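## Task

Lift the wooden spoon out of the jar of five utensils (wooden spoon, dark wooden spatula, black nylon turner, red nylon spoon, steel serving spoon). Leave it lying flat on the cutting board with the midpoint of its length above the board, touching neither the table, the jar nor any other utensil. The other four utensils must still be in the jar and the jar must stand upright. Nothing may count as placed if only the robot is holding it there. Finally open the hand and withdraw it.

## Robot and tools

Robot: two arms, left_arm and right_arm, facing each other across a table. Both carry the same five-finger right hand, so every hand number and axis means the same thing on either arm. The names are labels only and say nothing about image sides.

Scene frame: origin on the table surface halfway between the arm bases, table top at z = 0, +z up, left_arm's base on the +y side. Result positions are in metres, orientations as quaternions wxyz; the printed position can be slightly wrong at long reach.

Hand point: a spot 0.05 m in front of the palm where index pad and thumb tip meet in a pinch. Its own axes: +z runs along the straightened fingers (they extend 0.06 to 0.07 m past it), +y points out of the palm, +x crosses the palm toward the little finger. A wrist bracket on the little-finger side sticks out 0.03 m beyond the point in +y and 0.11 m across; it can collide with things.

Row format (used by execute_actions rows and by move target): 28 numbers in [-1, 1], always all 28 even when one arm is idle. First 14 belong to left_arm: dx, dy, dz, rx, ry, rz, then little, ring, middle, index, thumb_bend, thumb_turn, force_limit, speed. Next 14 are the same for right_arm.

The first six per arm are an offset, not a pose: a displacement of the hand point measured in the hand point's own axes, counted from its pose in the most recent result that showed it (or, before any such result, and for later calls in the same reply, from where it is when the action begins). Each row in an action is measured from that same base, not from the prior row. Scale: 1.0 equals 0.6 m or 180 degrees; rx, ry, rz form one rotation vector. All zeros means return to the base pose, not stay still. Per control step the commanded pose is clipped to within 100 mm and 16 degrees of the measured pose; position wins over orientation if both cannot be met.

The hand numbers are absolute targets. Fingers and thumb_bend: +1 straight, -1 fully curled. thumb_turn: +1 beside the palm, -1 across in front of it. A pinch is roughly index -0.22, thumb_bend -0.75, thumb_turn -0.57. force_limit maps -1..+1 to about 0..10 N fingertip force (0..15 N for the two thumb motors) and only stops closing. speed maps -1..+1 to near zero..full (full travel 0.6 s); close at -0.9 or below for a soft grip. There is no 'unchanged' value: to keep a hand as it is, resend its last eight numbers, or before any were sent, its hand_measured six plus hand_force_limit and hand_speed. A wrap grip fits objects 0.035 to 0.08 m across with the thumb turned in first.

Tools:
- execute_actions {actions, pictures}: actions is empty (just report state, with pictures), one action {rows: 1-15 rows, steps up to 15, each step 1/30 s, last row repeated}, or one wait {steps: up to 300, counted from the previous result including your reply time}. Three steps of each action run after the result is taken. pictures true forces images.
- move {target: one 28-number row, speed: 0.002-0.5 m/s (default 0.25, turning twice that in rad/s), stop_force: optional 9-40 N for both arms}: straight-line paths to the offset targets, ending together, 0.5 to 10 s. No obstacle avoidance. With stop_force an arm halts when its wrist sensor feels that much extra push along its direction of travel, then backs off two steps; use it only slowly and without rotating the hand, and omit it when moving away from something being pressed.
- wait {seconds: 0-10}: lets time pass, sends nothing.
- zoom_image {camera, region [x0,y0,x1,y1] up to 504x504 px}: cameras cam_high, cam_low (504x504), cam_left_wrist, cam_right_wrist (616x616).
- show_instructions: shows reference images.
- finished_scene {scene}: ends and grades the current scene; irreversible.

Results: a state line per arm with pose and velocities; Wrist force and Wrist torque in the hand's axes (noisy, offset up to about 4 N, saturating near 50 N, force points back into the arm when pressing); joint positions and torques (noisy, offset); hand_measured, hand_stopped_by (moving, target, force, stalled, fault), hand_load_n (positive means pushed open; near 0 after a lost grip). HELD marks steps not sent; 'pose unreachable' means a clearance check altered the command. A move adds a 'move:' line with the ending per arm (done, off_target, moving, held, contact, fault) and limits such as paced or held, plus each arm's distance from target. 'Hand target' shows the pose the controller is driving toward.

Avoid: external force of 150 N or joint loads over limits (shoulder/elbow 138 N m, wrists 25.7 N m, held weight included), which freeze an arm for 10 s; targets even slightly past a firm contact; fast touches; arms or hands hitting or pressing on each other; knocking anything off the table, tipping the jar, or dropping and slamming the utensil; holding loads long enough to overheat motors (warnings from 70 °C, brakes at 85 °C). Occasionally a loose object gets a brief shove from outside.

Each tool is called after "Request:" in YAML: its name, and indented under it one key for each argument.

Reference images:

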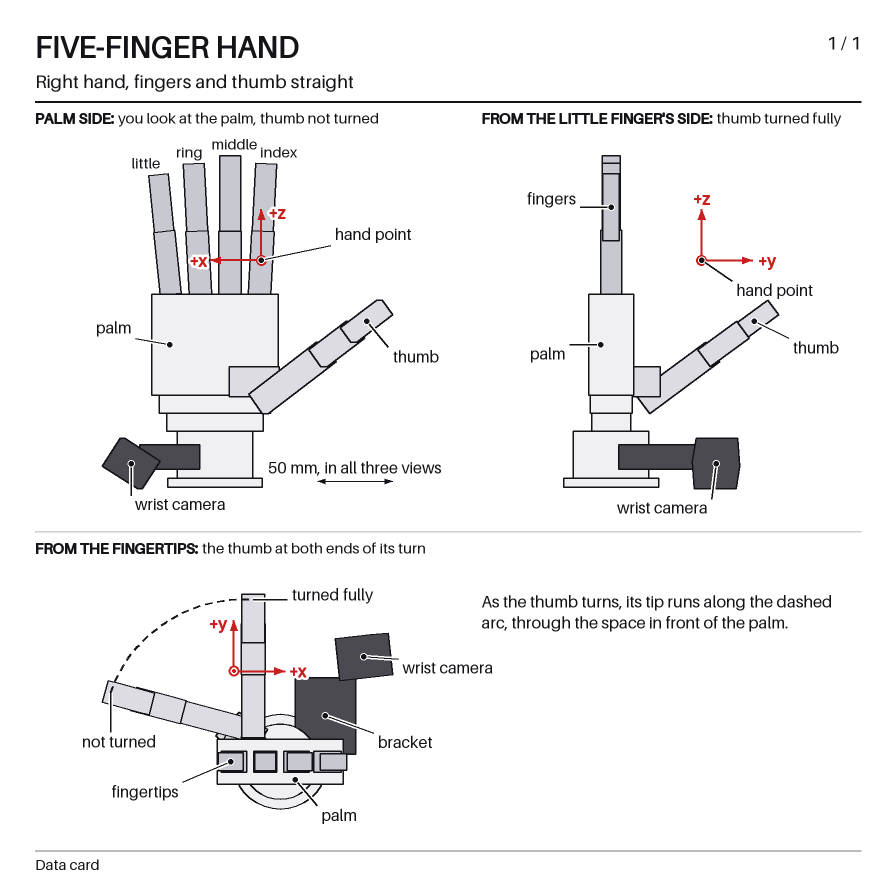

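## Session

Request:
execute_actions:
  actions: []

Scene clock: 0.00 s of 5600.00 s.
left_arm: end_effector_position=(+0.2915, +0.4629, +0.4779) hand_measured=(+1.000, +1.000, +1.000, +1.000, +1.000, +1.000) hand_load_n=(+0.0, +0.0, +0.0, +0.0, +0.0, +0.0) hand_stopped_by=(target, target, target, target, target, target) hand_force_limit=0.00 hand_speed=-0.80 end_effector_quat_wxyz=(-0.017, +0.390, +0.921, +0.007) end_effector_velocity=(-0.000, -0.000, -0.000) end_effector_angular_velocity=(+0.000, +0.002, +0.000) | right_arm: end_effector_position=(+0.1703, -0.2667, +0.4699) hand_measured=(+1.000, +1.000, +1.000, +1.000, +1.000, +1.000) hand_load_n=(+0.0, +0.0, +0.0, +0.0, +0.0, +0.0) hand_stopped_by=(target, target, target, target, target, target) hand_force_limit=0.00 hand_speed=-0.80 end_effector_quat_wxyz=(-0.012, -0.303, +0.953, -0.014) end_effector_velocity=(-0.000, +0.000, +0.000) end_effector_angular_velocity=(+0.001, +0.000, -0.000)
Joint positions: left_arm=[ 0.535 -1.721  1.348  1.978  1.583 -1.899] | right_arm=[-1.203 -1.708  1.354  1.95   1.598 -1.855]
Joint velocities: left_arm=[-0.001  0.001 -0.     0.     0.002 -0.001] | right_arm=[-0.    -0.     0.    -0.    -0.001  0.   ]
Joint torques (N m, as the arm reports them, + toward a larger angle): no reading
Motor temperatures (°C, as the motors report them): left_arm=[31 30 30 39 35 42] | right_arm=[33 29 30 40 36 38]
Wrist force (N, on the end effector, along its own x y z axes, offset not removed): no reading
Wrist torque (N m, same axes, about the end effector's origin, offset not removed): no reading
Hand target (left_arm): +0.291, +0.463, +0.478; -0.017, +0.390, +0.921, +0.007
Hand target (right_arm): +0.170, -0.267, +0.470; -0.012, -0.303, +0.953, -0.014

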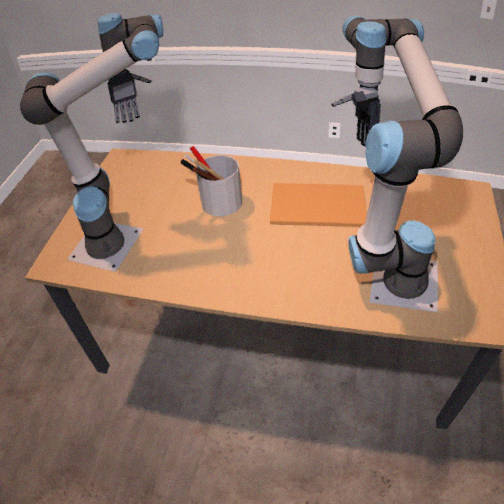

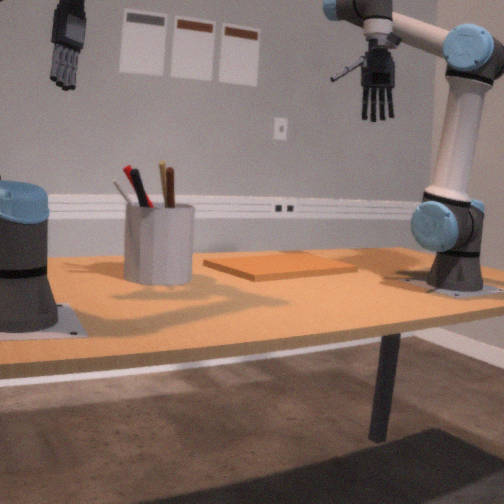

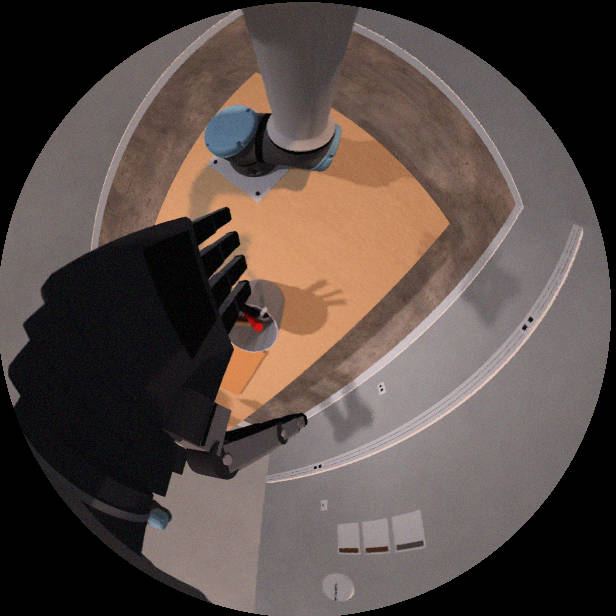

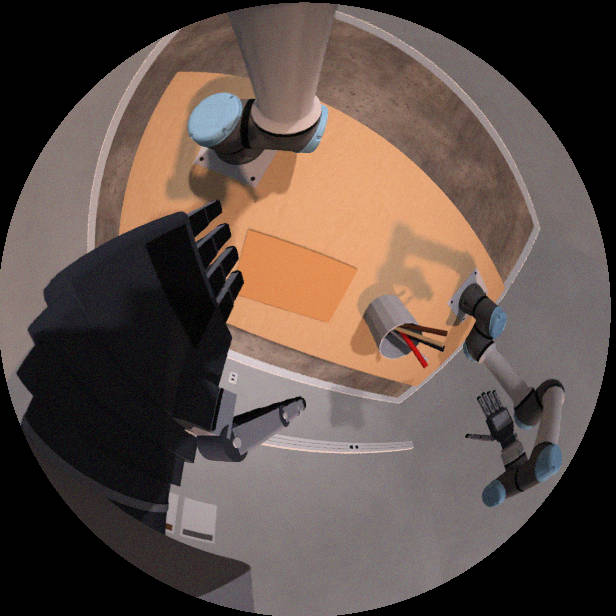

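Request:
zoom_image:
  camera: "cam_high"
  region: [160, 130, 280, 230]

Request:
zoom_image:
  camera: "cam_low"
  region: [90, 150, 230, 290]

Region (160, 130, 280, 230) of cam_high's 504x504 image, scaled by 4.200, with more detail than that image has.

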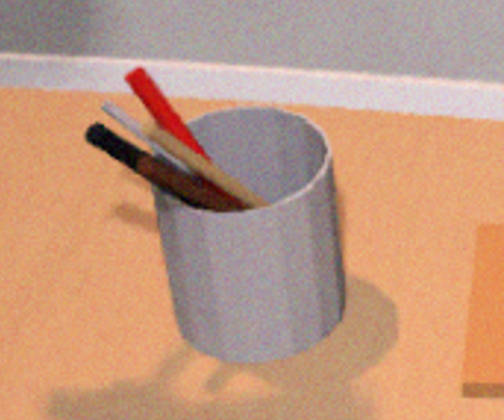

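Region (90, 150, 230, 290) of cam_low's 504x504 image, scaled by 3.600, with more detail than that image has.

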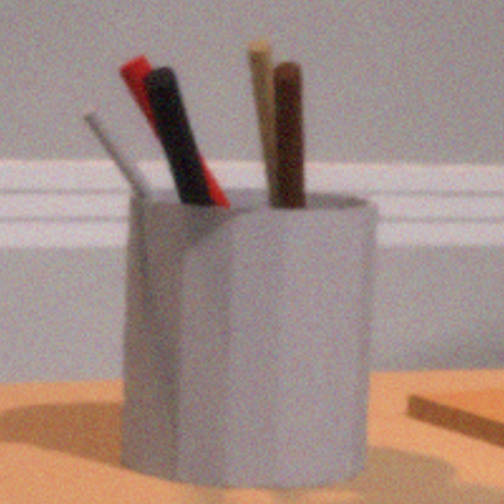

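Request:
move:
  target: [-0.145,-0.235,0.13,0,0,0,1,1,1,1,1,1,0,0, 0,0,0,0,0,0,1,1,1,1,1,1,0,-0.8]

Scene clock: 1.67 s of 5600.00 s.
left_arm: end_effector_position=(+0.2489, +0.3045, +0.3969) hand_measured=(+1.000, +1.000, +1.000, +1.000, +1.000, +1.000) hand_load_n=(+0.0, +0.0, +0.0, +0.0, +0.0, +0.0) hand_stopped_by=(target, target, target, target, target, target) hand_force_limit=0.00 hand_speed=0.00 end_effector_quat_wxyz=(-0.017, +0.390, +0.921, +0.006) end_effector_velocity=(-0.000, -0.002, -0.001) end_effector_angular_velocity=(-0.000, -0.000, +0.003) | right_arm: end_effector_position=(+0.1703, -0.2667, +0.4699) hand_measured=(+1.000, +1.000, +1.000, +1.000, +1.000, +1.000) hand_load_n=(+0.0, +0.0, +0.0, +0.0, +0.0, +0.0) hand_stopped_by=(target, target, target, target, target, target) hand_force_limit=0.00 hand_speed=-0.80 end_effector_quat_wxyz=(-0.012, -0.303, +0.953, -0.014) end_effector_velocity=(+0.000, -0.001, +0.000) end_effector_angular_velocity=(-0.001, -0.001, -0.001)
Joint positions: left_arm=[ 0.201 -1.544  1.395  1.747  1.595 -2.233] | right_arm=[-1.203 -1.708  1.354  1.95   1.598 -1.855]
Joint velocities: left_arm=[-0.001  0.004 -0.003 -0.002 -0.    -0.004] | right_arm=[-0.002 -0.    -0.    -0.     0.001 -0.001]
Joint torques (N m, as the arm reports them, + toward a larger angle): left_arm=[ -7.89  -8.63 -28.47  -0.47  -2.06  -2.48] | right_arm=[  0.16  -9.71 -18.37   2.68   0.09   0.31]
Motor temperatures (°C, as the motors report them): left_arm=[31 30 30 39 35 42] | right_arm=[33 29 30 40 36 38]
Wrist force (N, on the end effector, along its own x y z axes, offset not removed): left_arm=[0.1 -1.2 1.4] | right_arm=[2.4 1.3 1.9]
Wrist torque (N m, same axes, about the end effector's origin, offset not removed): left_arm=[-0.22 -0.34 -0.01] | right_arm=[0.19 -0.54 0.18]
Hand target (left_arm): +0.249, +0.304, +0.397; -0.017, +0.390, +0.921, +0.006
Hand target (right_arm): +0.170, -0.267, +0.470; -0.012, -0.303, +0.953, -0.014
Off the commanded pose (left_arm): 0.000 m, 0 deg.
Off the commanded pose (right_arm): 0.000 m, 0 deg.
Kept back: nothing.
move: done

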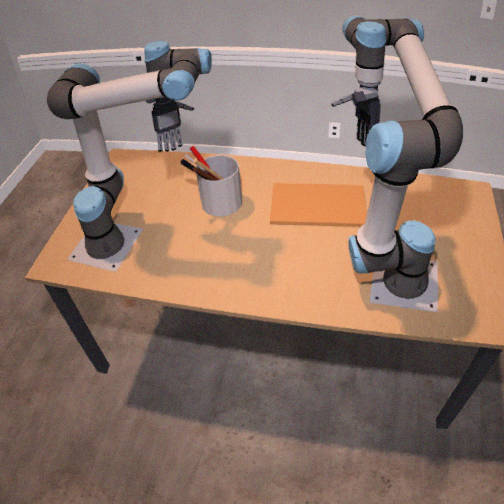

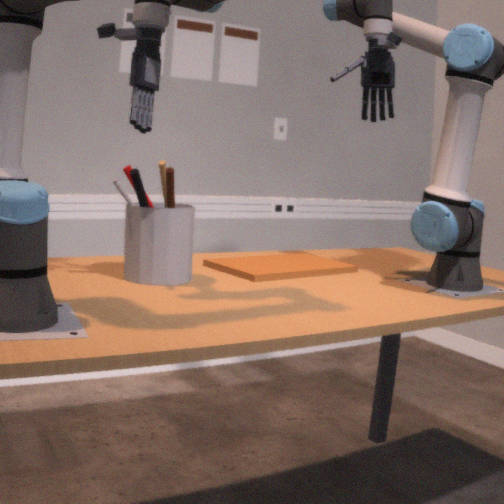

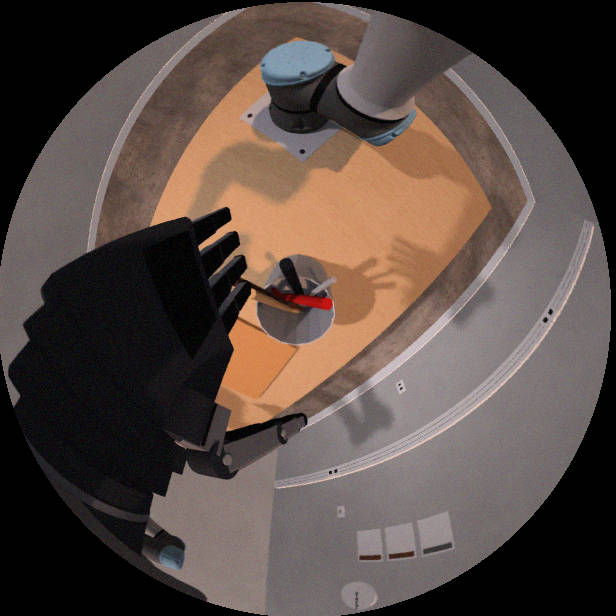

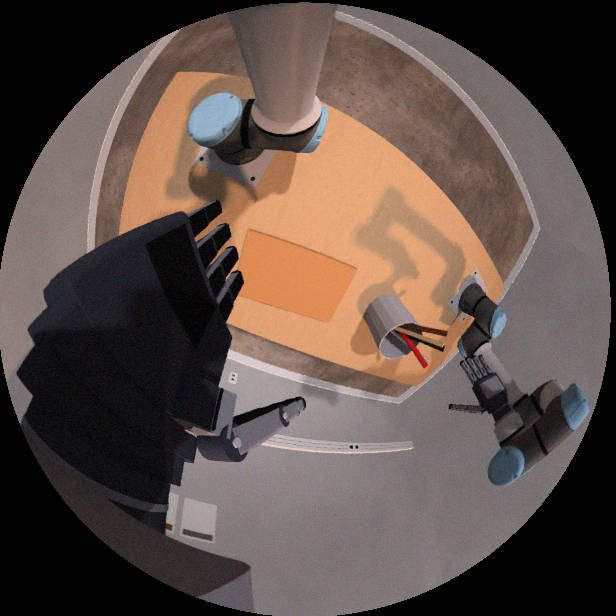

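Request:
move:
  target: [-0.06,-0.177,0.03,0,0,0,1,1,1,1,1,1,0,0, 0,0,0,0,0,0,1,1,1,1,1,1,0,-0.8]

Scene clock: 3.20 s of 5600.00 s.
left_arm: end_effector_position=(+0.1974, +0.2055, +0.3777) hand_measured=(+1.000, +1.000, +1.000, +1.000, +1.000, +1.000) hand_load_n=(+0.0, +0.0, +0.0, +0.0, +0.0, +0.0) hand_stopped_by=(target, target, target, target, target, target) hand_force_limit=0.00 hand_speed=0.00 end_effector_quat_wxyz=(-0.017, +0.390, +0.921, +0.006) end_effector_velocity=(-0.001, -0.003, -0.000) end_effector_angular_velocity=(+0.002, -0.001, +0.001) | right_arm: end_effector_position=(+0.1703, -0.2667, +0.4699) hand_measured=(+1.000, +1.000, +1.000, +1.000, +1.000, +1.000) hand_load_n=(+0.0, +0.0, +0.0, +0.0, +0.0, +0.0) hand_stopped_by=(target, target, target, target, target, target) hand_force_limit=0.00 hand_speed=-0.80 end_effector_quat_wxyz=(-0.012, -0.303, +0.953, -0.014) end_effector_velocity=(+0.000, -0.001, -0.000) end_effector_angular_velocity=(-0.001, -0.000, -0.001)
Joint positions: left_arm=[ 0.041 -1.365  1.242  1.717  1.599 -2.393] | right_arm=[-1.203 -1.708  1.354  1.95   1.598 -1.855]
Joint velocities: left_arm=[-0.002  0.007 -0.007  0.002 -0.001 -0.004] | right_arm=[-0.001  0.    -0.     0.     0.002 -0.001]
Joint torques (N m, as the arm reports them, + toward a larger angle): left_arm=[ -6.6  -14.95 -29.07   4.9   -2.11  -2.18] | right_arm=[ -0.62 -10.45 -17.26   2.84   0.18   0.1 ]
Motor temperatures (°C, as the motors report them): left_arm=[31 30 30 39 35 42] | right_arm=[33 29 30 40 36 38]
Wrist force (N, on the end effector, along its own x y z axes, offset not removed): left_arm=[0.1 -0.3 0.0] | right_arm=[1.1 2.2 3.0]
Wrist torque (N m, same axes, about the end effector's origin, offset not removed): left_arm=[-0.06 -0.28 0.10] | right_arm=[0.27 -0.29 0.06]
Hand target (left_arm): +0.197, +0.205, +0.378; -0.017, +0.390, +0.921, +0.006
Hand target (right_arm): +0.170, -0.267, +0.470; -0.012, -0.303, +0.953, -0.014
Off the commanded pose (left_arm): 0.000 m, 0 deg.
Off the commanded pose (right_arm): 0.000 m, 0 deg.
Kept back: nothing.
move: done

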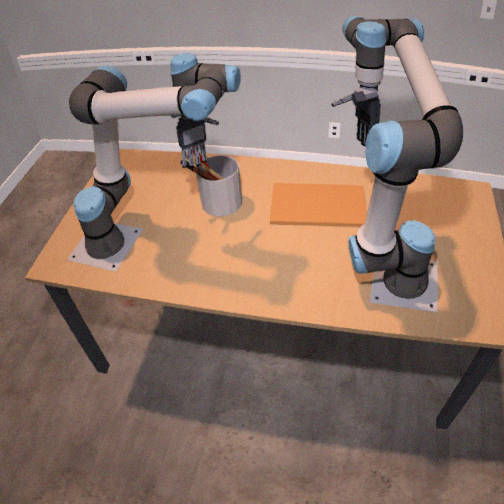

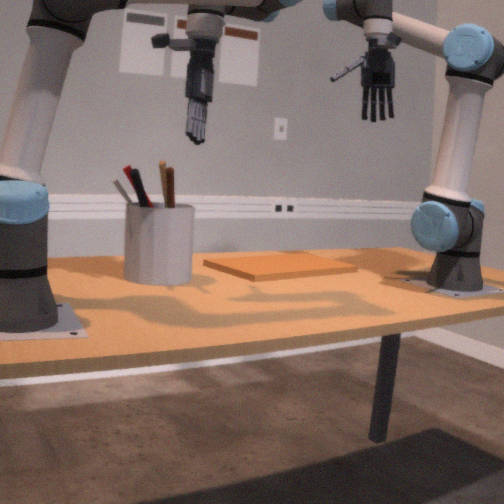

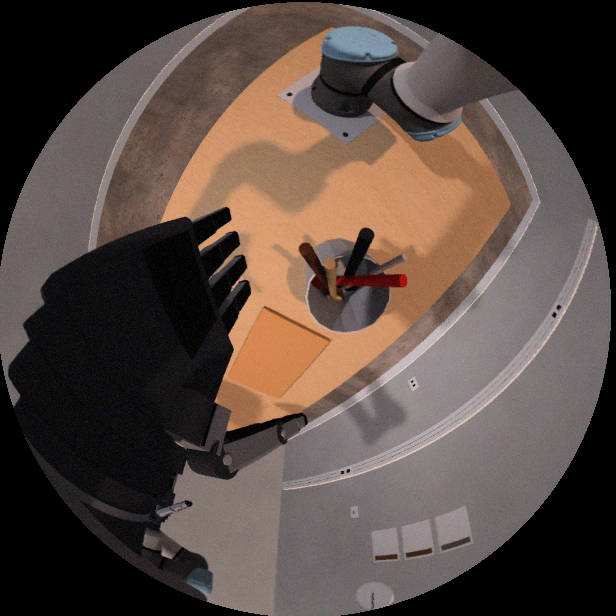

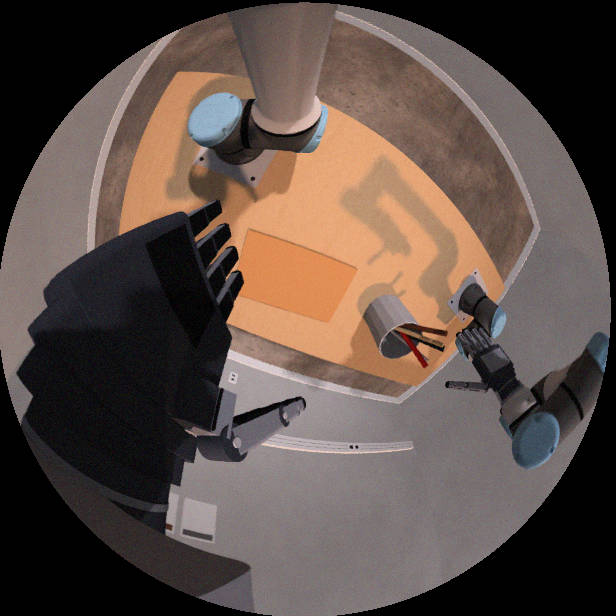

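Request:
move:
  target: [0.105,0.055,0.0,0,0,0,1,1,1,1,1,1,0,0, 0,0,0,0,0,0,1,1,1,1,1,1,0,-0.8]

Request:
zoom_image:
  camera: "cam_left_wrist"
  region: [208, 208, 408, 408]

Scene clock: 4.67 s of 5600.00 s.
left_arm: end_effector_position=(+0.1774, +0.2733, +0.3800) hand_measured=(+1.000, +1.000, +1.000, +1.000, +1.000, +1.000) hand_load_n=(+0.0, +0.0, +0.0, +0.0, +0.0, +0.0) hand_stopped_by=(target, target, target, target, target, target) hand_force_limit=0.00 hand_speed=0.00 end_effector_quat_wxyz=(-0.017, +0.390, +0.921, +0.006) end_effector_velocity=(-0.001, +0.002, -0.000) end_effector_angular_velocity=(+0.001, -0.001, +0.001) | right_arm: end_effector_position=(+0.1703, -0.2667, +0.4699) hand_measured=(+1.000, +1.000, +1.000, +1.000, +1.000, +1.000) hand_load_n=(+0.0, +0.0, +0.0, +0.0, +0.0, +0.0) hand_stopped_by=(target, target, target, target, target, target) hand_force_limit=0.00 hand_speed=-0.80 end_effector_quat_wxyz=(-0.012, -0.303, +0.953, -0.014) end_effector_velocity=(-0.000, -0.000, +0.000) end_effector_angular_velocity=(-0.001, -0.001, +0.001)
Joint positions: left_arm=[-0.036 -1.547  1.44   1.699  1.601 -2.47 ] | right_arm=[-1.203 -1.708  1.354  1.95   1.598 -1.855]
Joint velocities: left_arm=[-0.006 -0.006  0.008 -0.001 -0.001 -0.007] | right_arm=[-0.    -0.001  0.     0.     0.001 -0.001]
Joint torques (N m, as the arm reports them, + toward a larger angle): left_arm=[ -7.26 -33.17 -11.71  -0.55  -2.16  -2.31] | right_arm=[  0.67 -10.02 -17.35   2.84   0.     0.1 ]
Motor temperatures (°C, as the motors report them): left_arm=[31 30 30 39 35 42] | right_arm=[33 29 30 40 36 38]
Wrist force (N, on the end effector, along its own x y z axes, offset not removed): left_arm=[0.6 -0.3 0.0] | right_arm=[1.3 1.8 3.5]
Wrist torque (N m, same axes, about the end effector's origin, offset not removed): left_arm=[0.06 -0.32 0.19] | right_arm=[0.34 -0.43 0.06]
Hand target (left_arm): +0.177, +0.274, +0.380; -0.017, +0.390, +0.921, +0.006
Hand target (right_arm): +0.170, -0.267, +0.470; -0.012, -0.303, +0.953, -0.014
Off the commanded pose (left_arm): 0.000 m, 0 deg.
Off the commanded pose (right_arm): 0.000 m, 0 deg.
Kept back: nothing.
move: done

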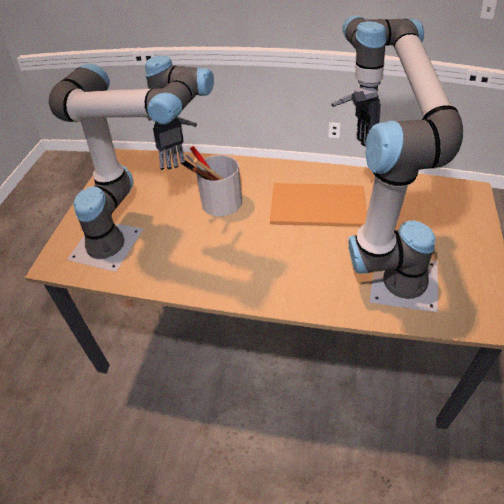

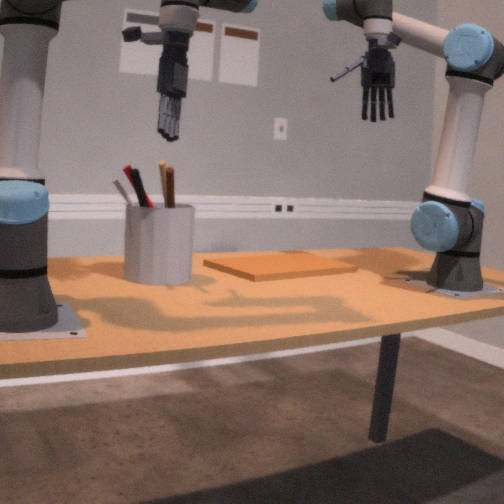

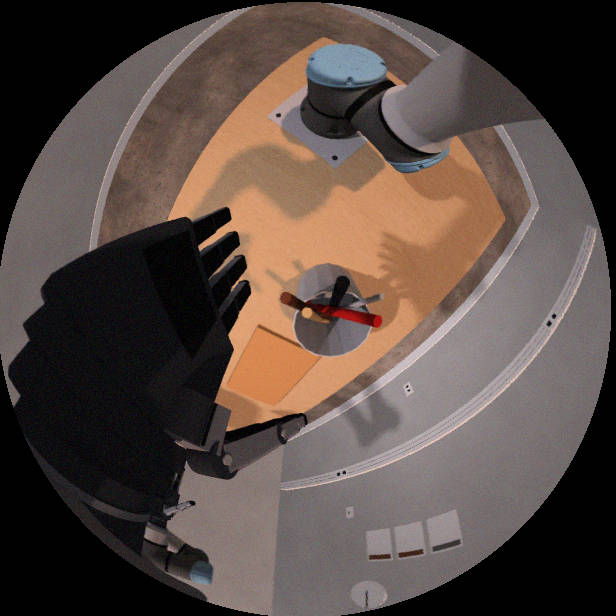

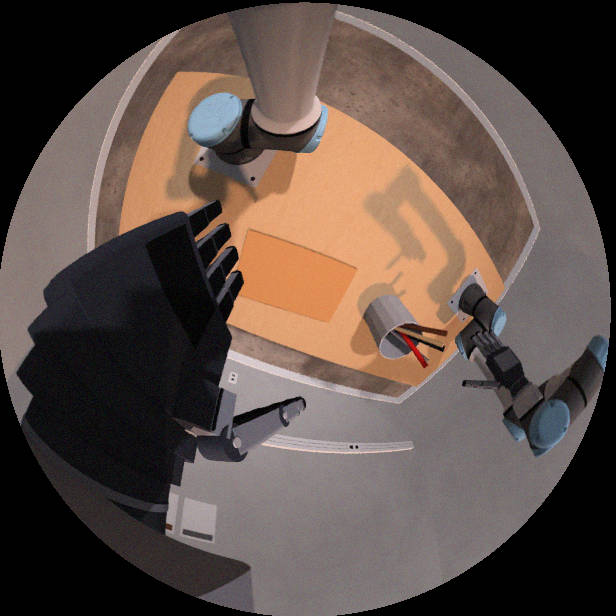

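Region (208, 208, 408, 408) of cam_left_wrist's 616x616 image, scaled by 2.520, with more detail than that image has.

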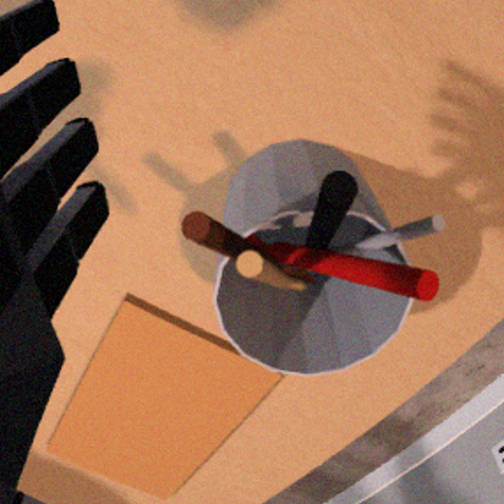

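Request:
move:
  target: [-0.205,0.228,0.1,0.199,0.471,-0.199,-1,-1,-1,0.6,-0.4,-0.57,0,0.3, 0,0,0,0,0,0,1,1,1,1,1,1,0,-0.8]

Scene clock: 8.87 s of 5600.00 s.
left_arm: end_effector_position=(+0.2598, +0.2774, +0.3505) hand_measured=(-1.000, -1.000, -1.000, +0.600, -0.400, -0.570) hand_load_n=(+0.0, +0.0, +0.0, +0.0, +0.0, +0.0) hand_stopped_by=(target, target, target, target, target, target) hand_force_limit=0.00 hand_speed=0.30 end_effector_quat_wxyz=(-0.366, +0.228, +0.902, +0.007) end_effector_velocity=(-0.000, +0.000, +0.001) end_effector_angular_velocity=(-0.002, +0.001, +0.000) | right_arm: end_effector_position=(+0.1703, -0.2667, +0.4699) hand_measured=(+1.000, +1.000, +1.000, +1.000, +1.000, +1.000) hand_load_n=(+0.0, +0.0, +0.0, +0.0, +0.0, +0.0) hand_stopped_by=(target, target, target, target, target, target) hand_force_limit=0.00 hand_speed=-0.80 end_effector_quat_wxyz=(-0.012, -0.303, +0.953, -0.014) end_effector_velocity=(-0.000, +0.000, +0.000) end_effector_angular_velocity=(-0.000, -0.000, +0.002)
Joint positions: left_arm=[ 0.591 -1.112  1.199  2.056  2.085 -1.994] | right_arm=[-1.203 -1.708  1.354  1.95   1.598 -1.855]
Joint velocities: left_arm=[ 0.001 -0.002  0.     0.001  0.001  0.001] | right_arm=[ 0.001 -0.     0.     0.     0.    -0.001]
Joint torques (N m, as the arm reports them, + toward a larger angle): left_arm=[ -7.5  -53.14 -12.3   -0.18  -1.46  -2.41] | right_arm=[ -1.2   -9.93 -17.29   2.69   0.31   0.2 ]
Motor temperatures (°C, as the motors report them): left_arm=[31 30 30 39 35 42] | right_arm=[33 29 30 40 36 38]
Wrist force (N, on the end effector, along its own x y z axes, offset not removed): left_arm=[0.5 -1.8 0.9] | right_arm=[1.1 1.9 2.9]
Wrist torque (N m, same axes, about the end effector's origin, offset not removed): left_arm=[-0.29 -0.32 0.09] | right_arm=[0.28 -0.42 -0.02]
Hand target (left_arm): +0.260, +0.277, +0.351; -0.366, +0.228, +0.902, +0.007
Hand target (right_arm): +0.170, -0.267, +0.470; -0.012, -0.303, +0.953, -0.014
Off the commanded pose (left_arm): 0.106 m, 54 deg; position and orientation clipped at the last step of the last action.
Off the commanded pose (right_arm): 0.000 m, 0 deg.
Kept back: nothing.
move: held (left_arm); limits=paced,held; held on 59 of 113 steps (left_arm), including the last (left_arm)
pose unreachable (left arm): on one or more control steps of this call this arm could not follow its commanded pose, so it was not sent that pose on those steps. On the call's last step it was still not sent that pose. It may still have moved: this result reports where it is.
cause: the commanded pose would bring two parts of the arm too close to each other (joints 4 (wrist 1) to 6 (wrist 3) lie between them).

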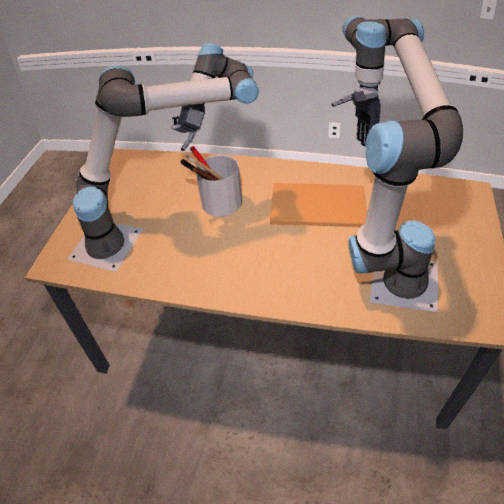

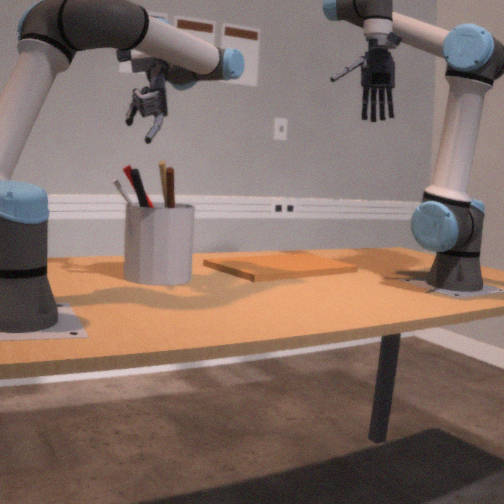

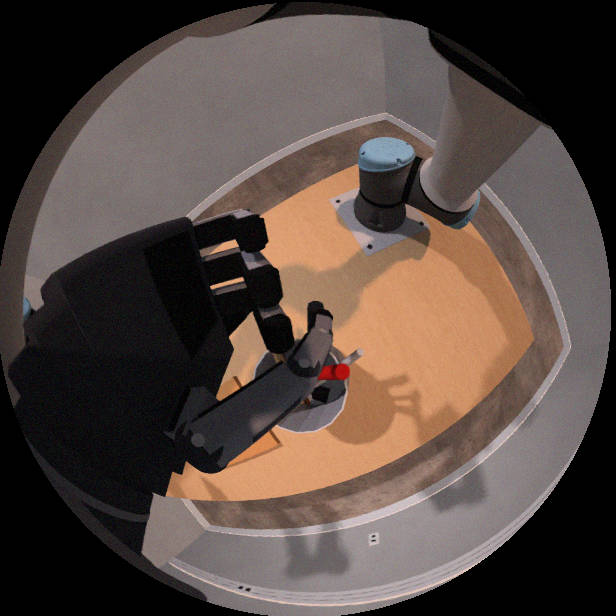

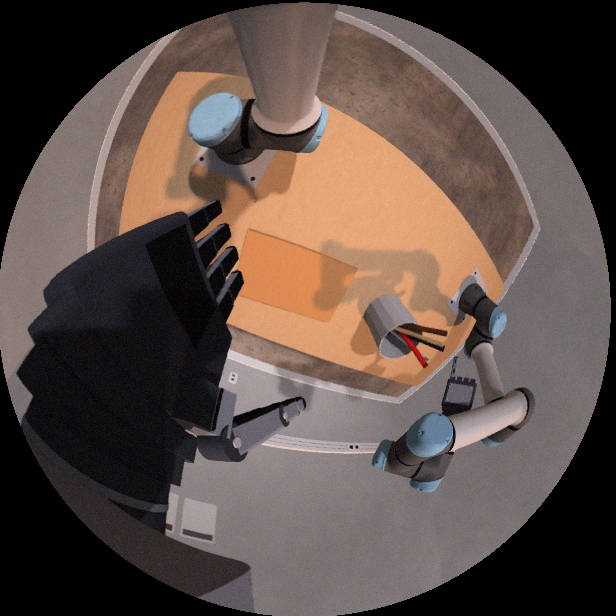

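Request:
move:
  target: [-0.018,-0.012,0.123,0,0,0,-1,-1,-1,0.6,-0.4,-0.57,0,0.3, 0,0,0,0,0,0,1,1,1,1,1,1,0,-0.8]
  speed: 0.1

Scene clock: 11.33 s of 5600.00 s.
left_arm: end_effector_position=(+0.2152, +0.2797, +0.2908) hand_measured=(-1.000, -1.000, -1.000, +0.600, -0.400, -0.570) hand_load_n=(+0.0, +0.0, +0.0, +0.0, +0.0, +0.0) hand_stopped_by=(target, target, target, target, target, target) hand_force_limit=0.00 hand_speed=0.30 end_effector_quat_wxyz=(-0.366, +0.228, +0.902, +0.007) end_effector_velocity=(-0.002, -0.000, -0.003) end_effector_angular_velocity=(-0.003, -0.001, -0.001) | right_arm: end_effector_position=(+0.1703, -0.2667, +0.4699) hand_measured=(+1.000, +1.000, +1.000, +1.000, +1.000, +1.000) hand_load_n=(+0.0, +0.0, +0.0, +0.0, +0.0, +0.0) hand_stopped_by=(target, target, target, target, target, target) hand_force_limit=0.00 hand_speed=-0.80 end_effector_quat_wxyz=(-0.012, -0.303, +0.953, -0.014) end_effector_velocity=(-0.000, -0.000, -0.000) end_effector_angular_velocity=(-0.001, -0.000, +0.001)
Joint positions: left_arm=[ 0.51  -1.162  1.418  1.847  2.128 -2.074] | right_arm=[-1.203 -1.708  1.354  1.95   1.598 -1.855]
Joint velocities: left_arm=[-0.004 -0.001  0.008 -0.011  0.002 -0.003] | right_arm=[ 0.    -0.     0.     0.     0.001 -0.   ]
Joint torques (N m, as the arm reports them, + toward a larger angle): left_arm=[ -6.46 -50.73 -11.51   0.     3.36  -2.38] | right_arm=[ -0.41 -10.5  -16.98   2.89   0.28   0.1 ]
Motor temperatures (°C, as the motors report them): left_arm=[31 30 30 39 35 42] | right_arm=[33 29 30 40 36 38]
Wrist force (N, on the end effector, along its own x y z axes, offset not removed): left_arm=[0.0 -1.2 1.1] | right_arm=[0.7 2.1 1.0]
Wrist torque (N m, same axes, about the end effector's origin, offset not removed): left_arm=[-0.23 -0.27 0.07] | right_arm=[0.36 -0.33 0.11]
Hand target (left_arm): +0.215, +0.280, +0.290; -0.366, +0.228, +0.902, +0.007
Hand target (right_arm): +0.170, -0.267, +0.470; -0.012, -0.303, +0.953, -0.014
Off the commanded pose (left_arm): 0.000 m, 0 deg.
Off the commanded pose (right_arm): 0.000 m, 0 deg.
Kept back: nothing.
move: done

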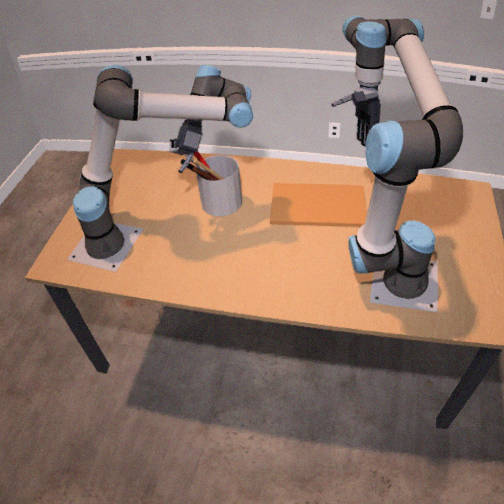

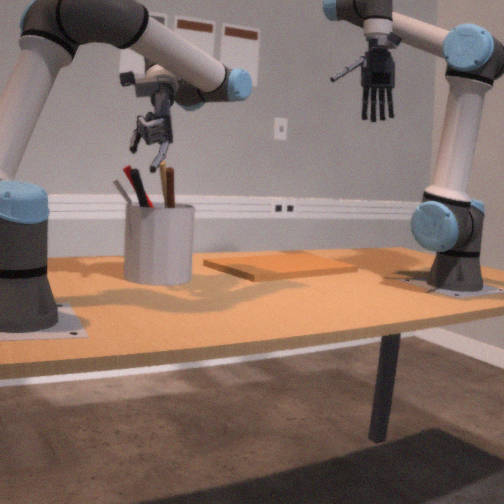

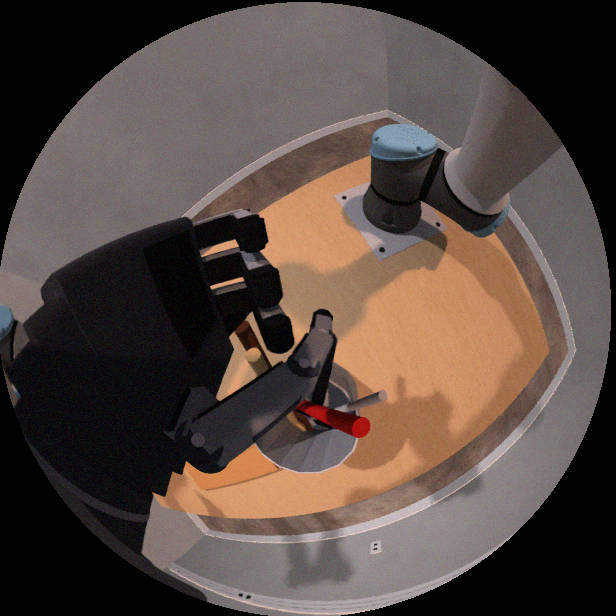

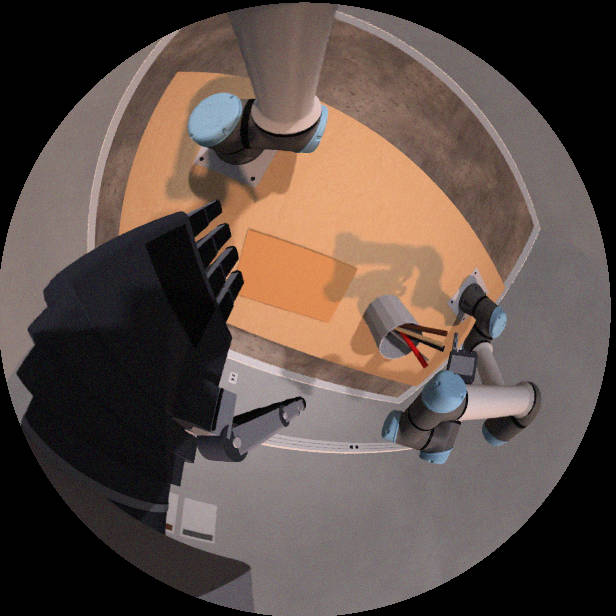

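Request:
move:
  target: [0.033,-0.108,-0.037,0,0,0,-1,-1,-1,0.6,-0.4,-0.57,0,0.3, 0,0,0,0,0,0,1,1,1,1,1,1,0,-0.8]
  speed: 0.1

Scene clock: 12.83 s of 5600.00 s.
left_arm: end_effector_position=(+0.1906, +0.2260, +0.3299) hand_measured=(-1.000, -1.000, -1.000, +0.600, -0.400, -0.570) hand_load_n=(+0.0, +0.0, +0.0, +0.0, +0.0, +0.0) hand_stopped_by=(target, target, target, target, target, target) hand_force_limit=0.00 hand_speed=0.30 end_effector_quat_wxyz=(-0.366, +0.228, +0.902, +0.007) end_effector_velocity=(-0.001, -0.003, +0.001) end_effector_angular_velocity=(+0.000, +0.001, -0.001) | right_arm: end_effector_position=(+0.1703, -0.2667, +0.4699) hand_measured=(+1.000, +1.000, +1.000, +1.000, +1.000, +1.000) hand_load_n=(+0.0, +0.0, +0.0, +0.0, +0.0, +0.0) hand_stopped_by=(target, target, target, target, target, target) hand_force_limit=0.00 hand_speed=-0.80 end_effector_quat_wxyz=(-0.012, -0.303, +0.953, -0.014) end_effector_velocity=(+0.000, -0.000, +0.000) end_effector_angular_velocity=(+0.000, -0.000, -0.003)
Joint positions: left_arm=[ 0.421 -1.105  1.223  1.935  2.171 -2.167] | right_arm=[-1.203 -1.708  1.354  1.95   1.598 -1.855]
Joint velocities: left_arm=[-0.004  0.005 -0.011  0.005  0.002 -0.002] | right_arm=[-0.002 -0.     0.     0.     0.     0.001]
Joint torques (N m, as the arm reports them, + toward a larger angle): left_arm=[ -7.28 -26.23 -27.99   5.08   3.21  -2.56] | right_arm=[  0.43 -10.54 -18.11   2.86   0.24   0.11]
Motor temperatures (°C, as the motors report them): left_arm=[31 30 30 39 35 42] | right_arm=[33 29 30 40 36 38]
Wrist force (N, on the end effector, along its own x y z axes, offset not removed): left_arm=[0.4 -1.5 0.6] | right_arm=[1.8 3.8 1.3]
Wrist torque (N m, same axes, about the end effector's origin, offset not removed): left_arm=[-0.22 -0.35 0.05] | right_arm=[0.60 -0.50 0.10]
Hand target (left_arm): +0.190, +0.226, +0.330; -0.366, +0.228, +0.902, +0.007
Hand target (right_arm): +0.170, -0.267, +0.470; -0.012, -0.303, +0.953, -0.014
Off the commanded pose (left_arm): 0.000 m, 0 deg.
Off the commanded pose (right_arm): 0.000 m, 0 deg.
Kept back: nothing.
move: done

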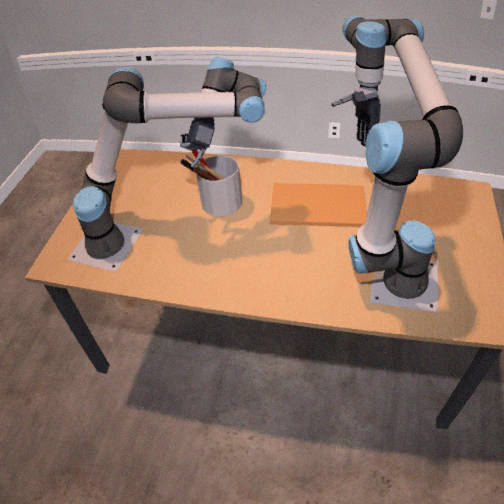

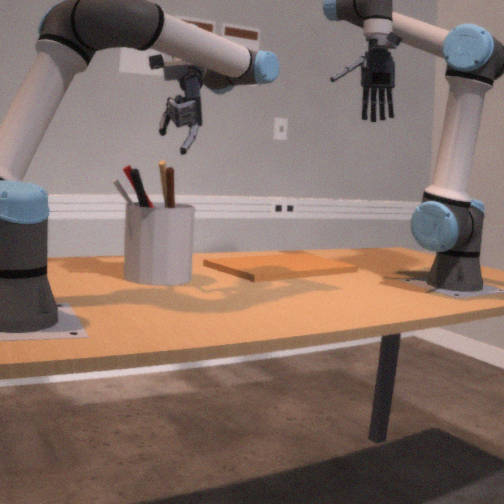

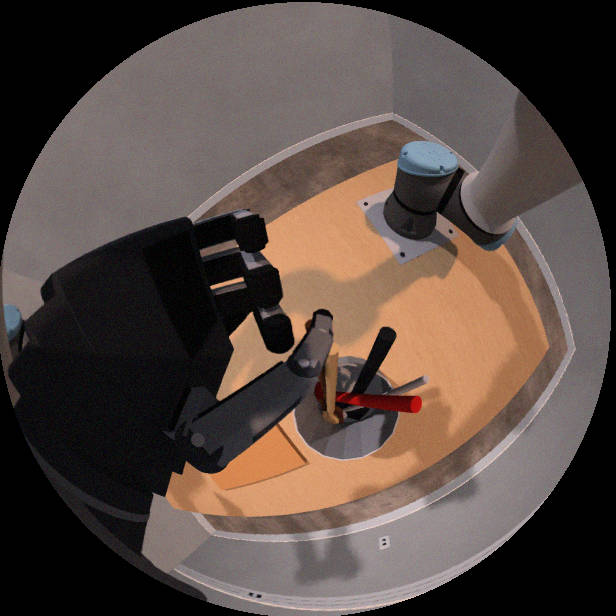

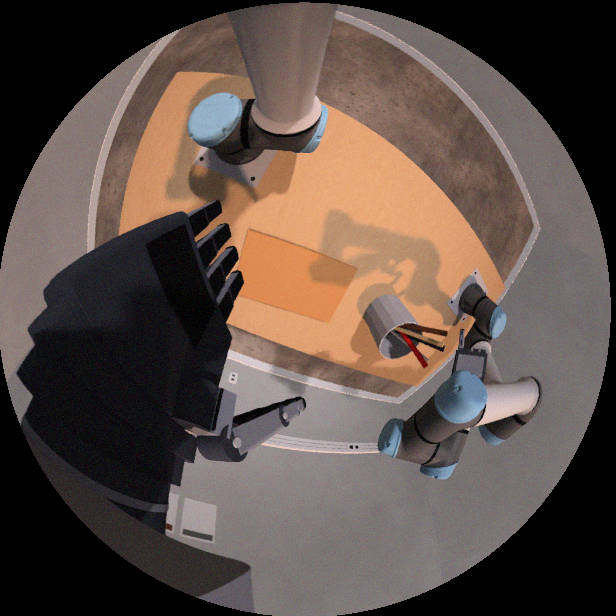

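Request:
move:
  target: [-0.037,0.025,0.052,0,0,0,-1,-1,-1,0.6,-0.4,-0.57,0,0.3, 0,0,0,0,0,0,1,1,1,1,1,1,0,-0.8]
  speed: 0.05

Request:
zoom_image:
  camera: "cam_low"
  region: [90, 80, 250, 240]

Request:
zoom_image:
  camera: "cam_high"
  region: [150, 100, 280, 220]

Scene clock: 14.37 s of 5600.00 s.
left_arm: end_effector_position=(+0.1902, +0.2360, +0.2903) hand_measured=(-1.000, -1.000, -1.000, +0.600, -0.400, -0.570) hand_load_n=(+0.0, +0.0, +0.0, +0.0, +0.0, +0.0) hand_stopped_by=(target, target, target, target, target, target) hand_force_limit=0.00 hand_speed=0.30 end_effector_quat_wxyz=(-0.367, +0.228, +0.902, +0.007) end_effector_velocity=(+0.001, +0.001, -0.002) end_effector_angular_velocity=(+0.002, -0.000, +0.004) | right_arm: end_effector_position=(+0.1703, -0.2667, +0.4699) hand_measured=(+1.000, +1.000, +1.000, +1.000, +1.000, +1.000) hand_load_n=(+0.0, +0.0, +0.0, +0.0, +0.0, +0.0) hand_stopped_by=(target, target, target, target, target, target) hand_force_limit=0.00 hand_speed=-0.80 end_effector_quat_wxyz=(-0.012, -0.303, +0.953, -0.014) end_effector_velocity=(+0.000, -0.000, -0.000) end_effector_angular_velocity=(-0.002, -0.000, -0.001)
Joint positions: left_arm=[ 0.427 -1.11   1.333  1.833  2.169 -2.161] | right_arm=[-1.203 -1.708  1.354  1.95   1.598 -1.855]
Joint velocities: left_arm=[ 0.003  0.     0.006 -0.006 -0.    -0.002] | right_arm=[-0.     0.     0.     0.     0.002  0.001]
Joint torques (N m, as the arm reports them, + toward a larger angle): left_arm=[  7.59 -52.94 -10.76  -0.22  -1.35   2.46] | right_arm=[ -0.4  -11.36 -17.97   2.81   0.23  -0.02]
Motor temperatures (°C, as the motors report them): left_arm=[31 30 30 39 35 42] | right_arm=[33 29 30 40 36 38]
Wrist force (N, on the end effector, along its own x y z axes, offset not removed): left_arm=[-0.3 -0.1 -0.4] | right_arm=[0.6 2.5 1.4]
Wrist torque (N m, same axes, about the end effector's origin, offset not removed): left_arm=[0.07 -0.18 0.13] | right_arm=[0.50 -0.26 0.03]
Hand target (left_arm): +0.190, +0.236, +0.290; -0.366, +0.228, +0.902, +0.007
Hand target (right_arm): +0.170, -0.267, +0.470; -0.012, -0.303, +0.953, -0.014
Off the commanded pose (left_arm): 0.000 m, 0 deg.
Off the commanded pose (right_arm): 0.000 m, 0 deg.
Kept back: nothing.
move: done

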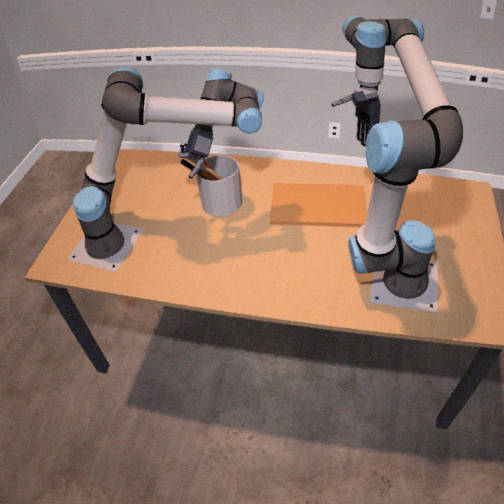

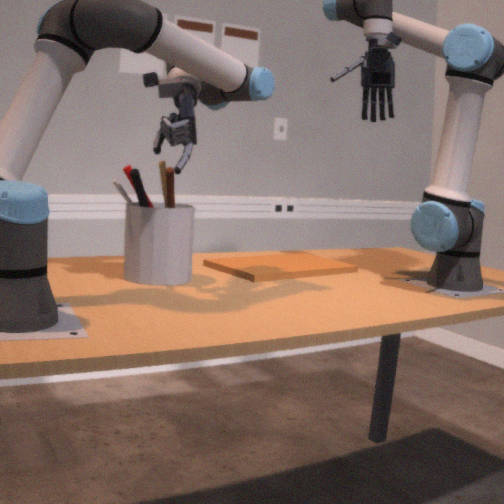

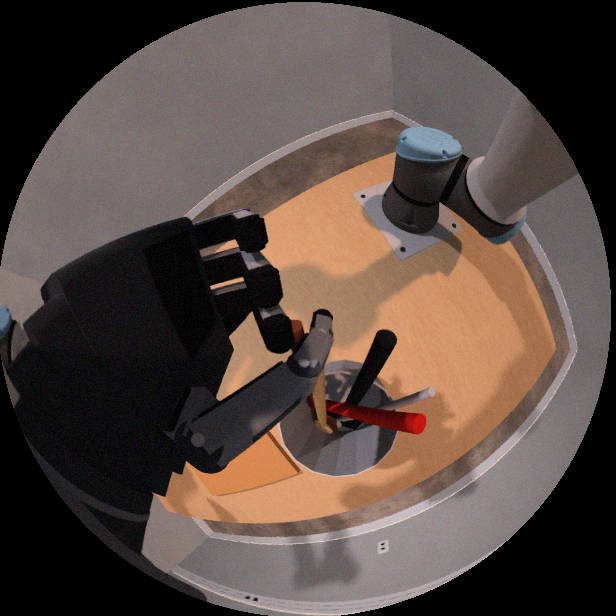

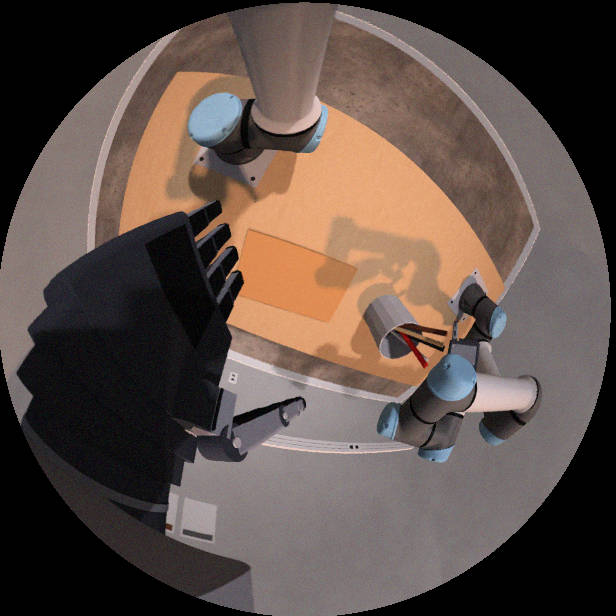

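Region (90, 80, 250, 240) of cam_low's 504x504 image, scaled by 3.150, with more detail than that image has.

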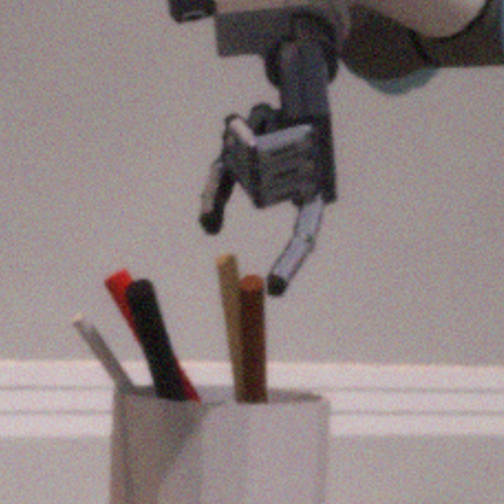

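Region (150, 100, 280, 220) of cam_high's 504x504 image, scaled by 3.877, with more detail than that image has; it fills the top 465 rows of this view, and the rest is white.

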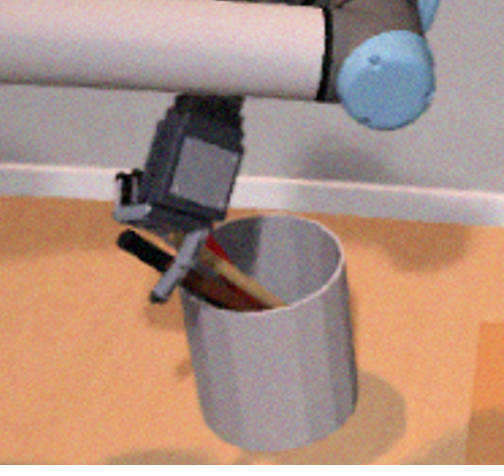

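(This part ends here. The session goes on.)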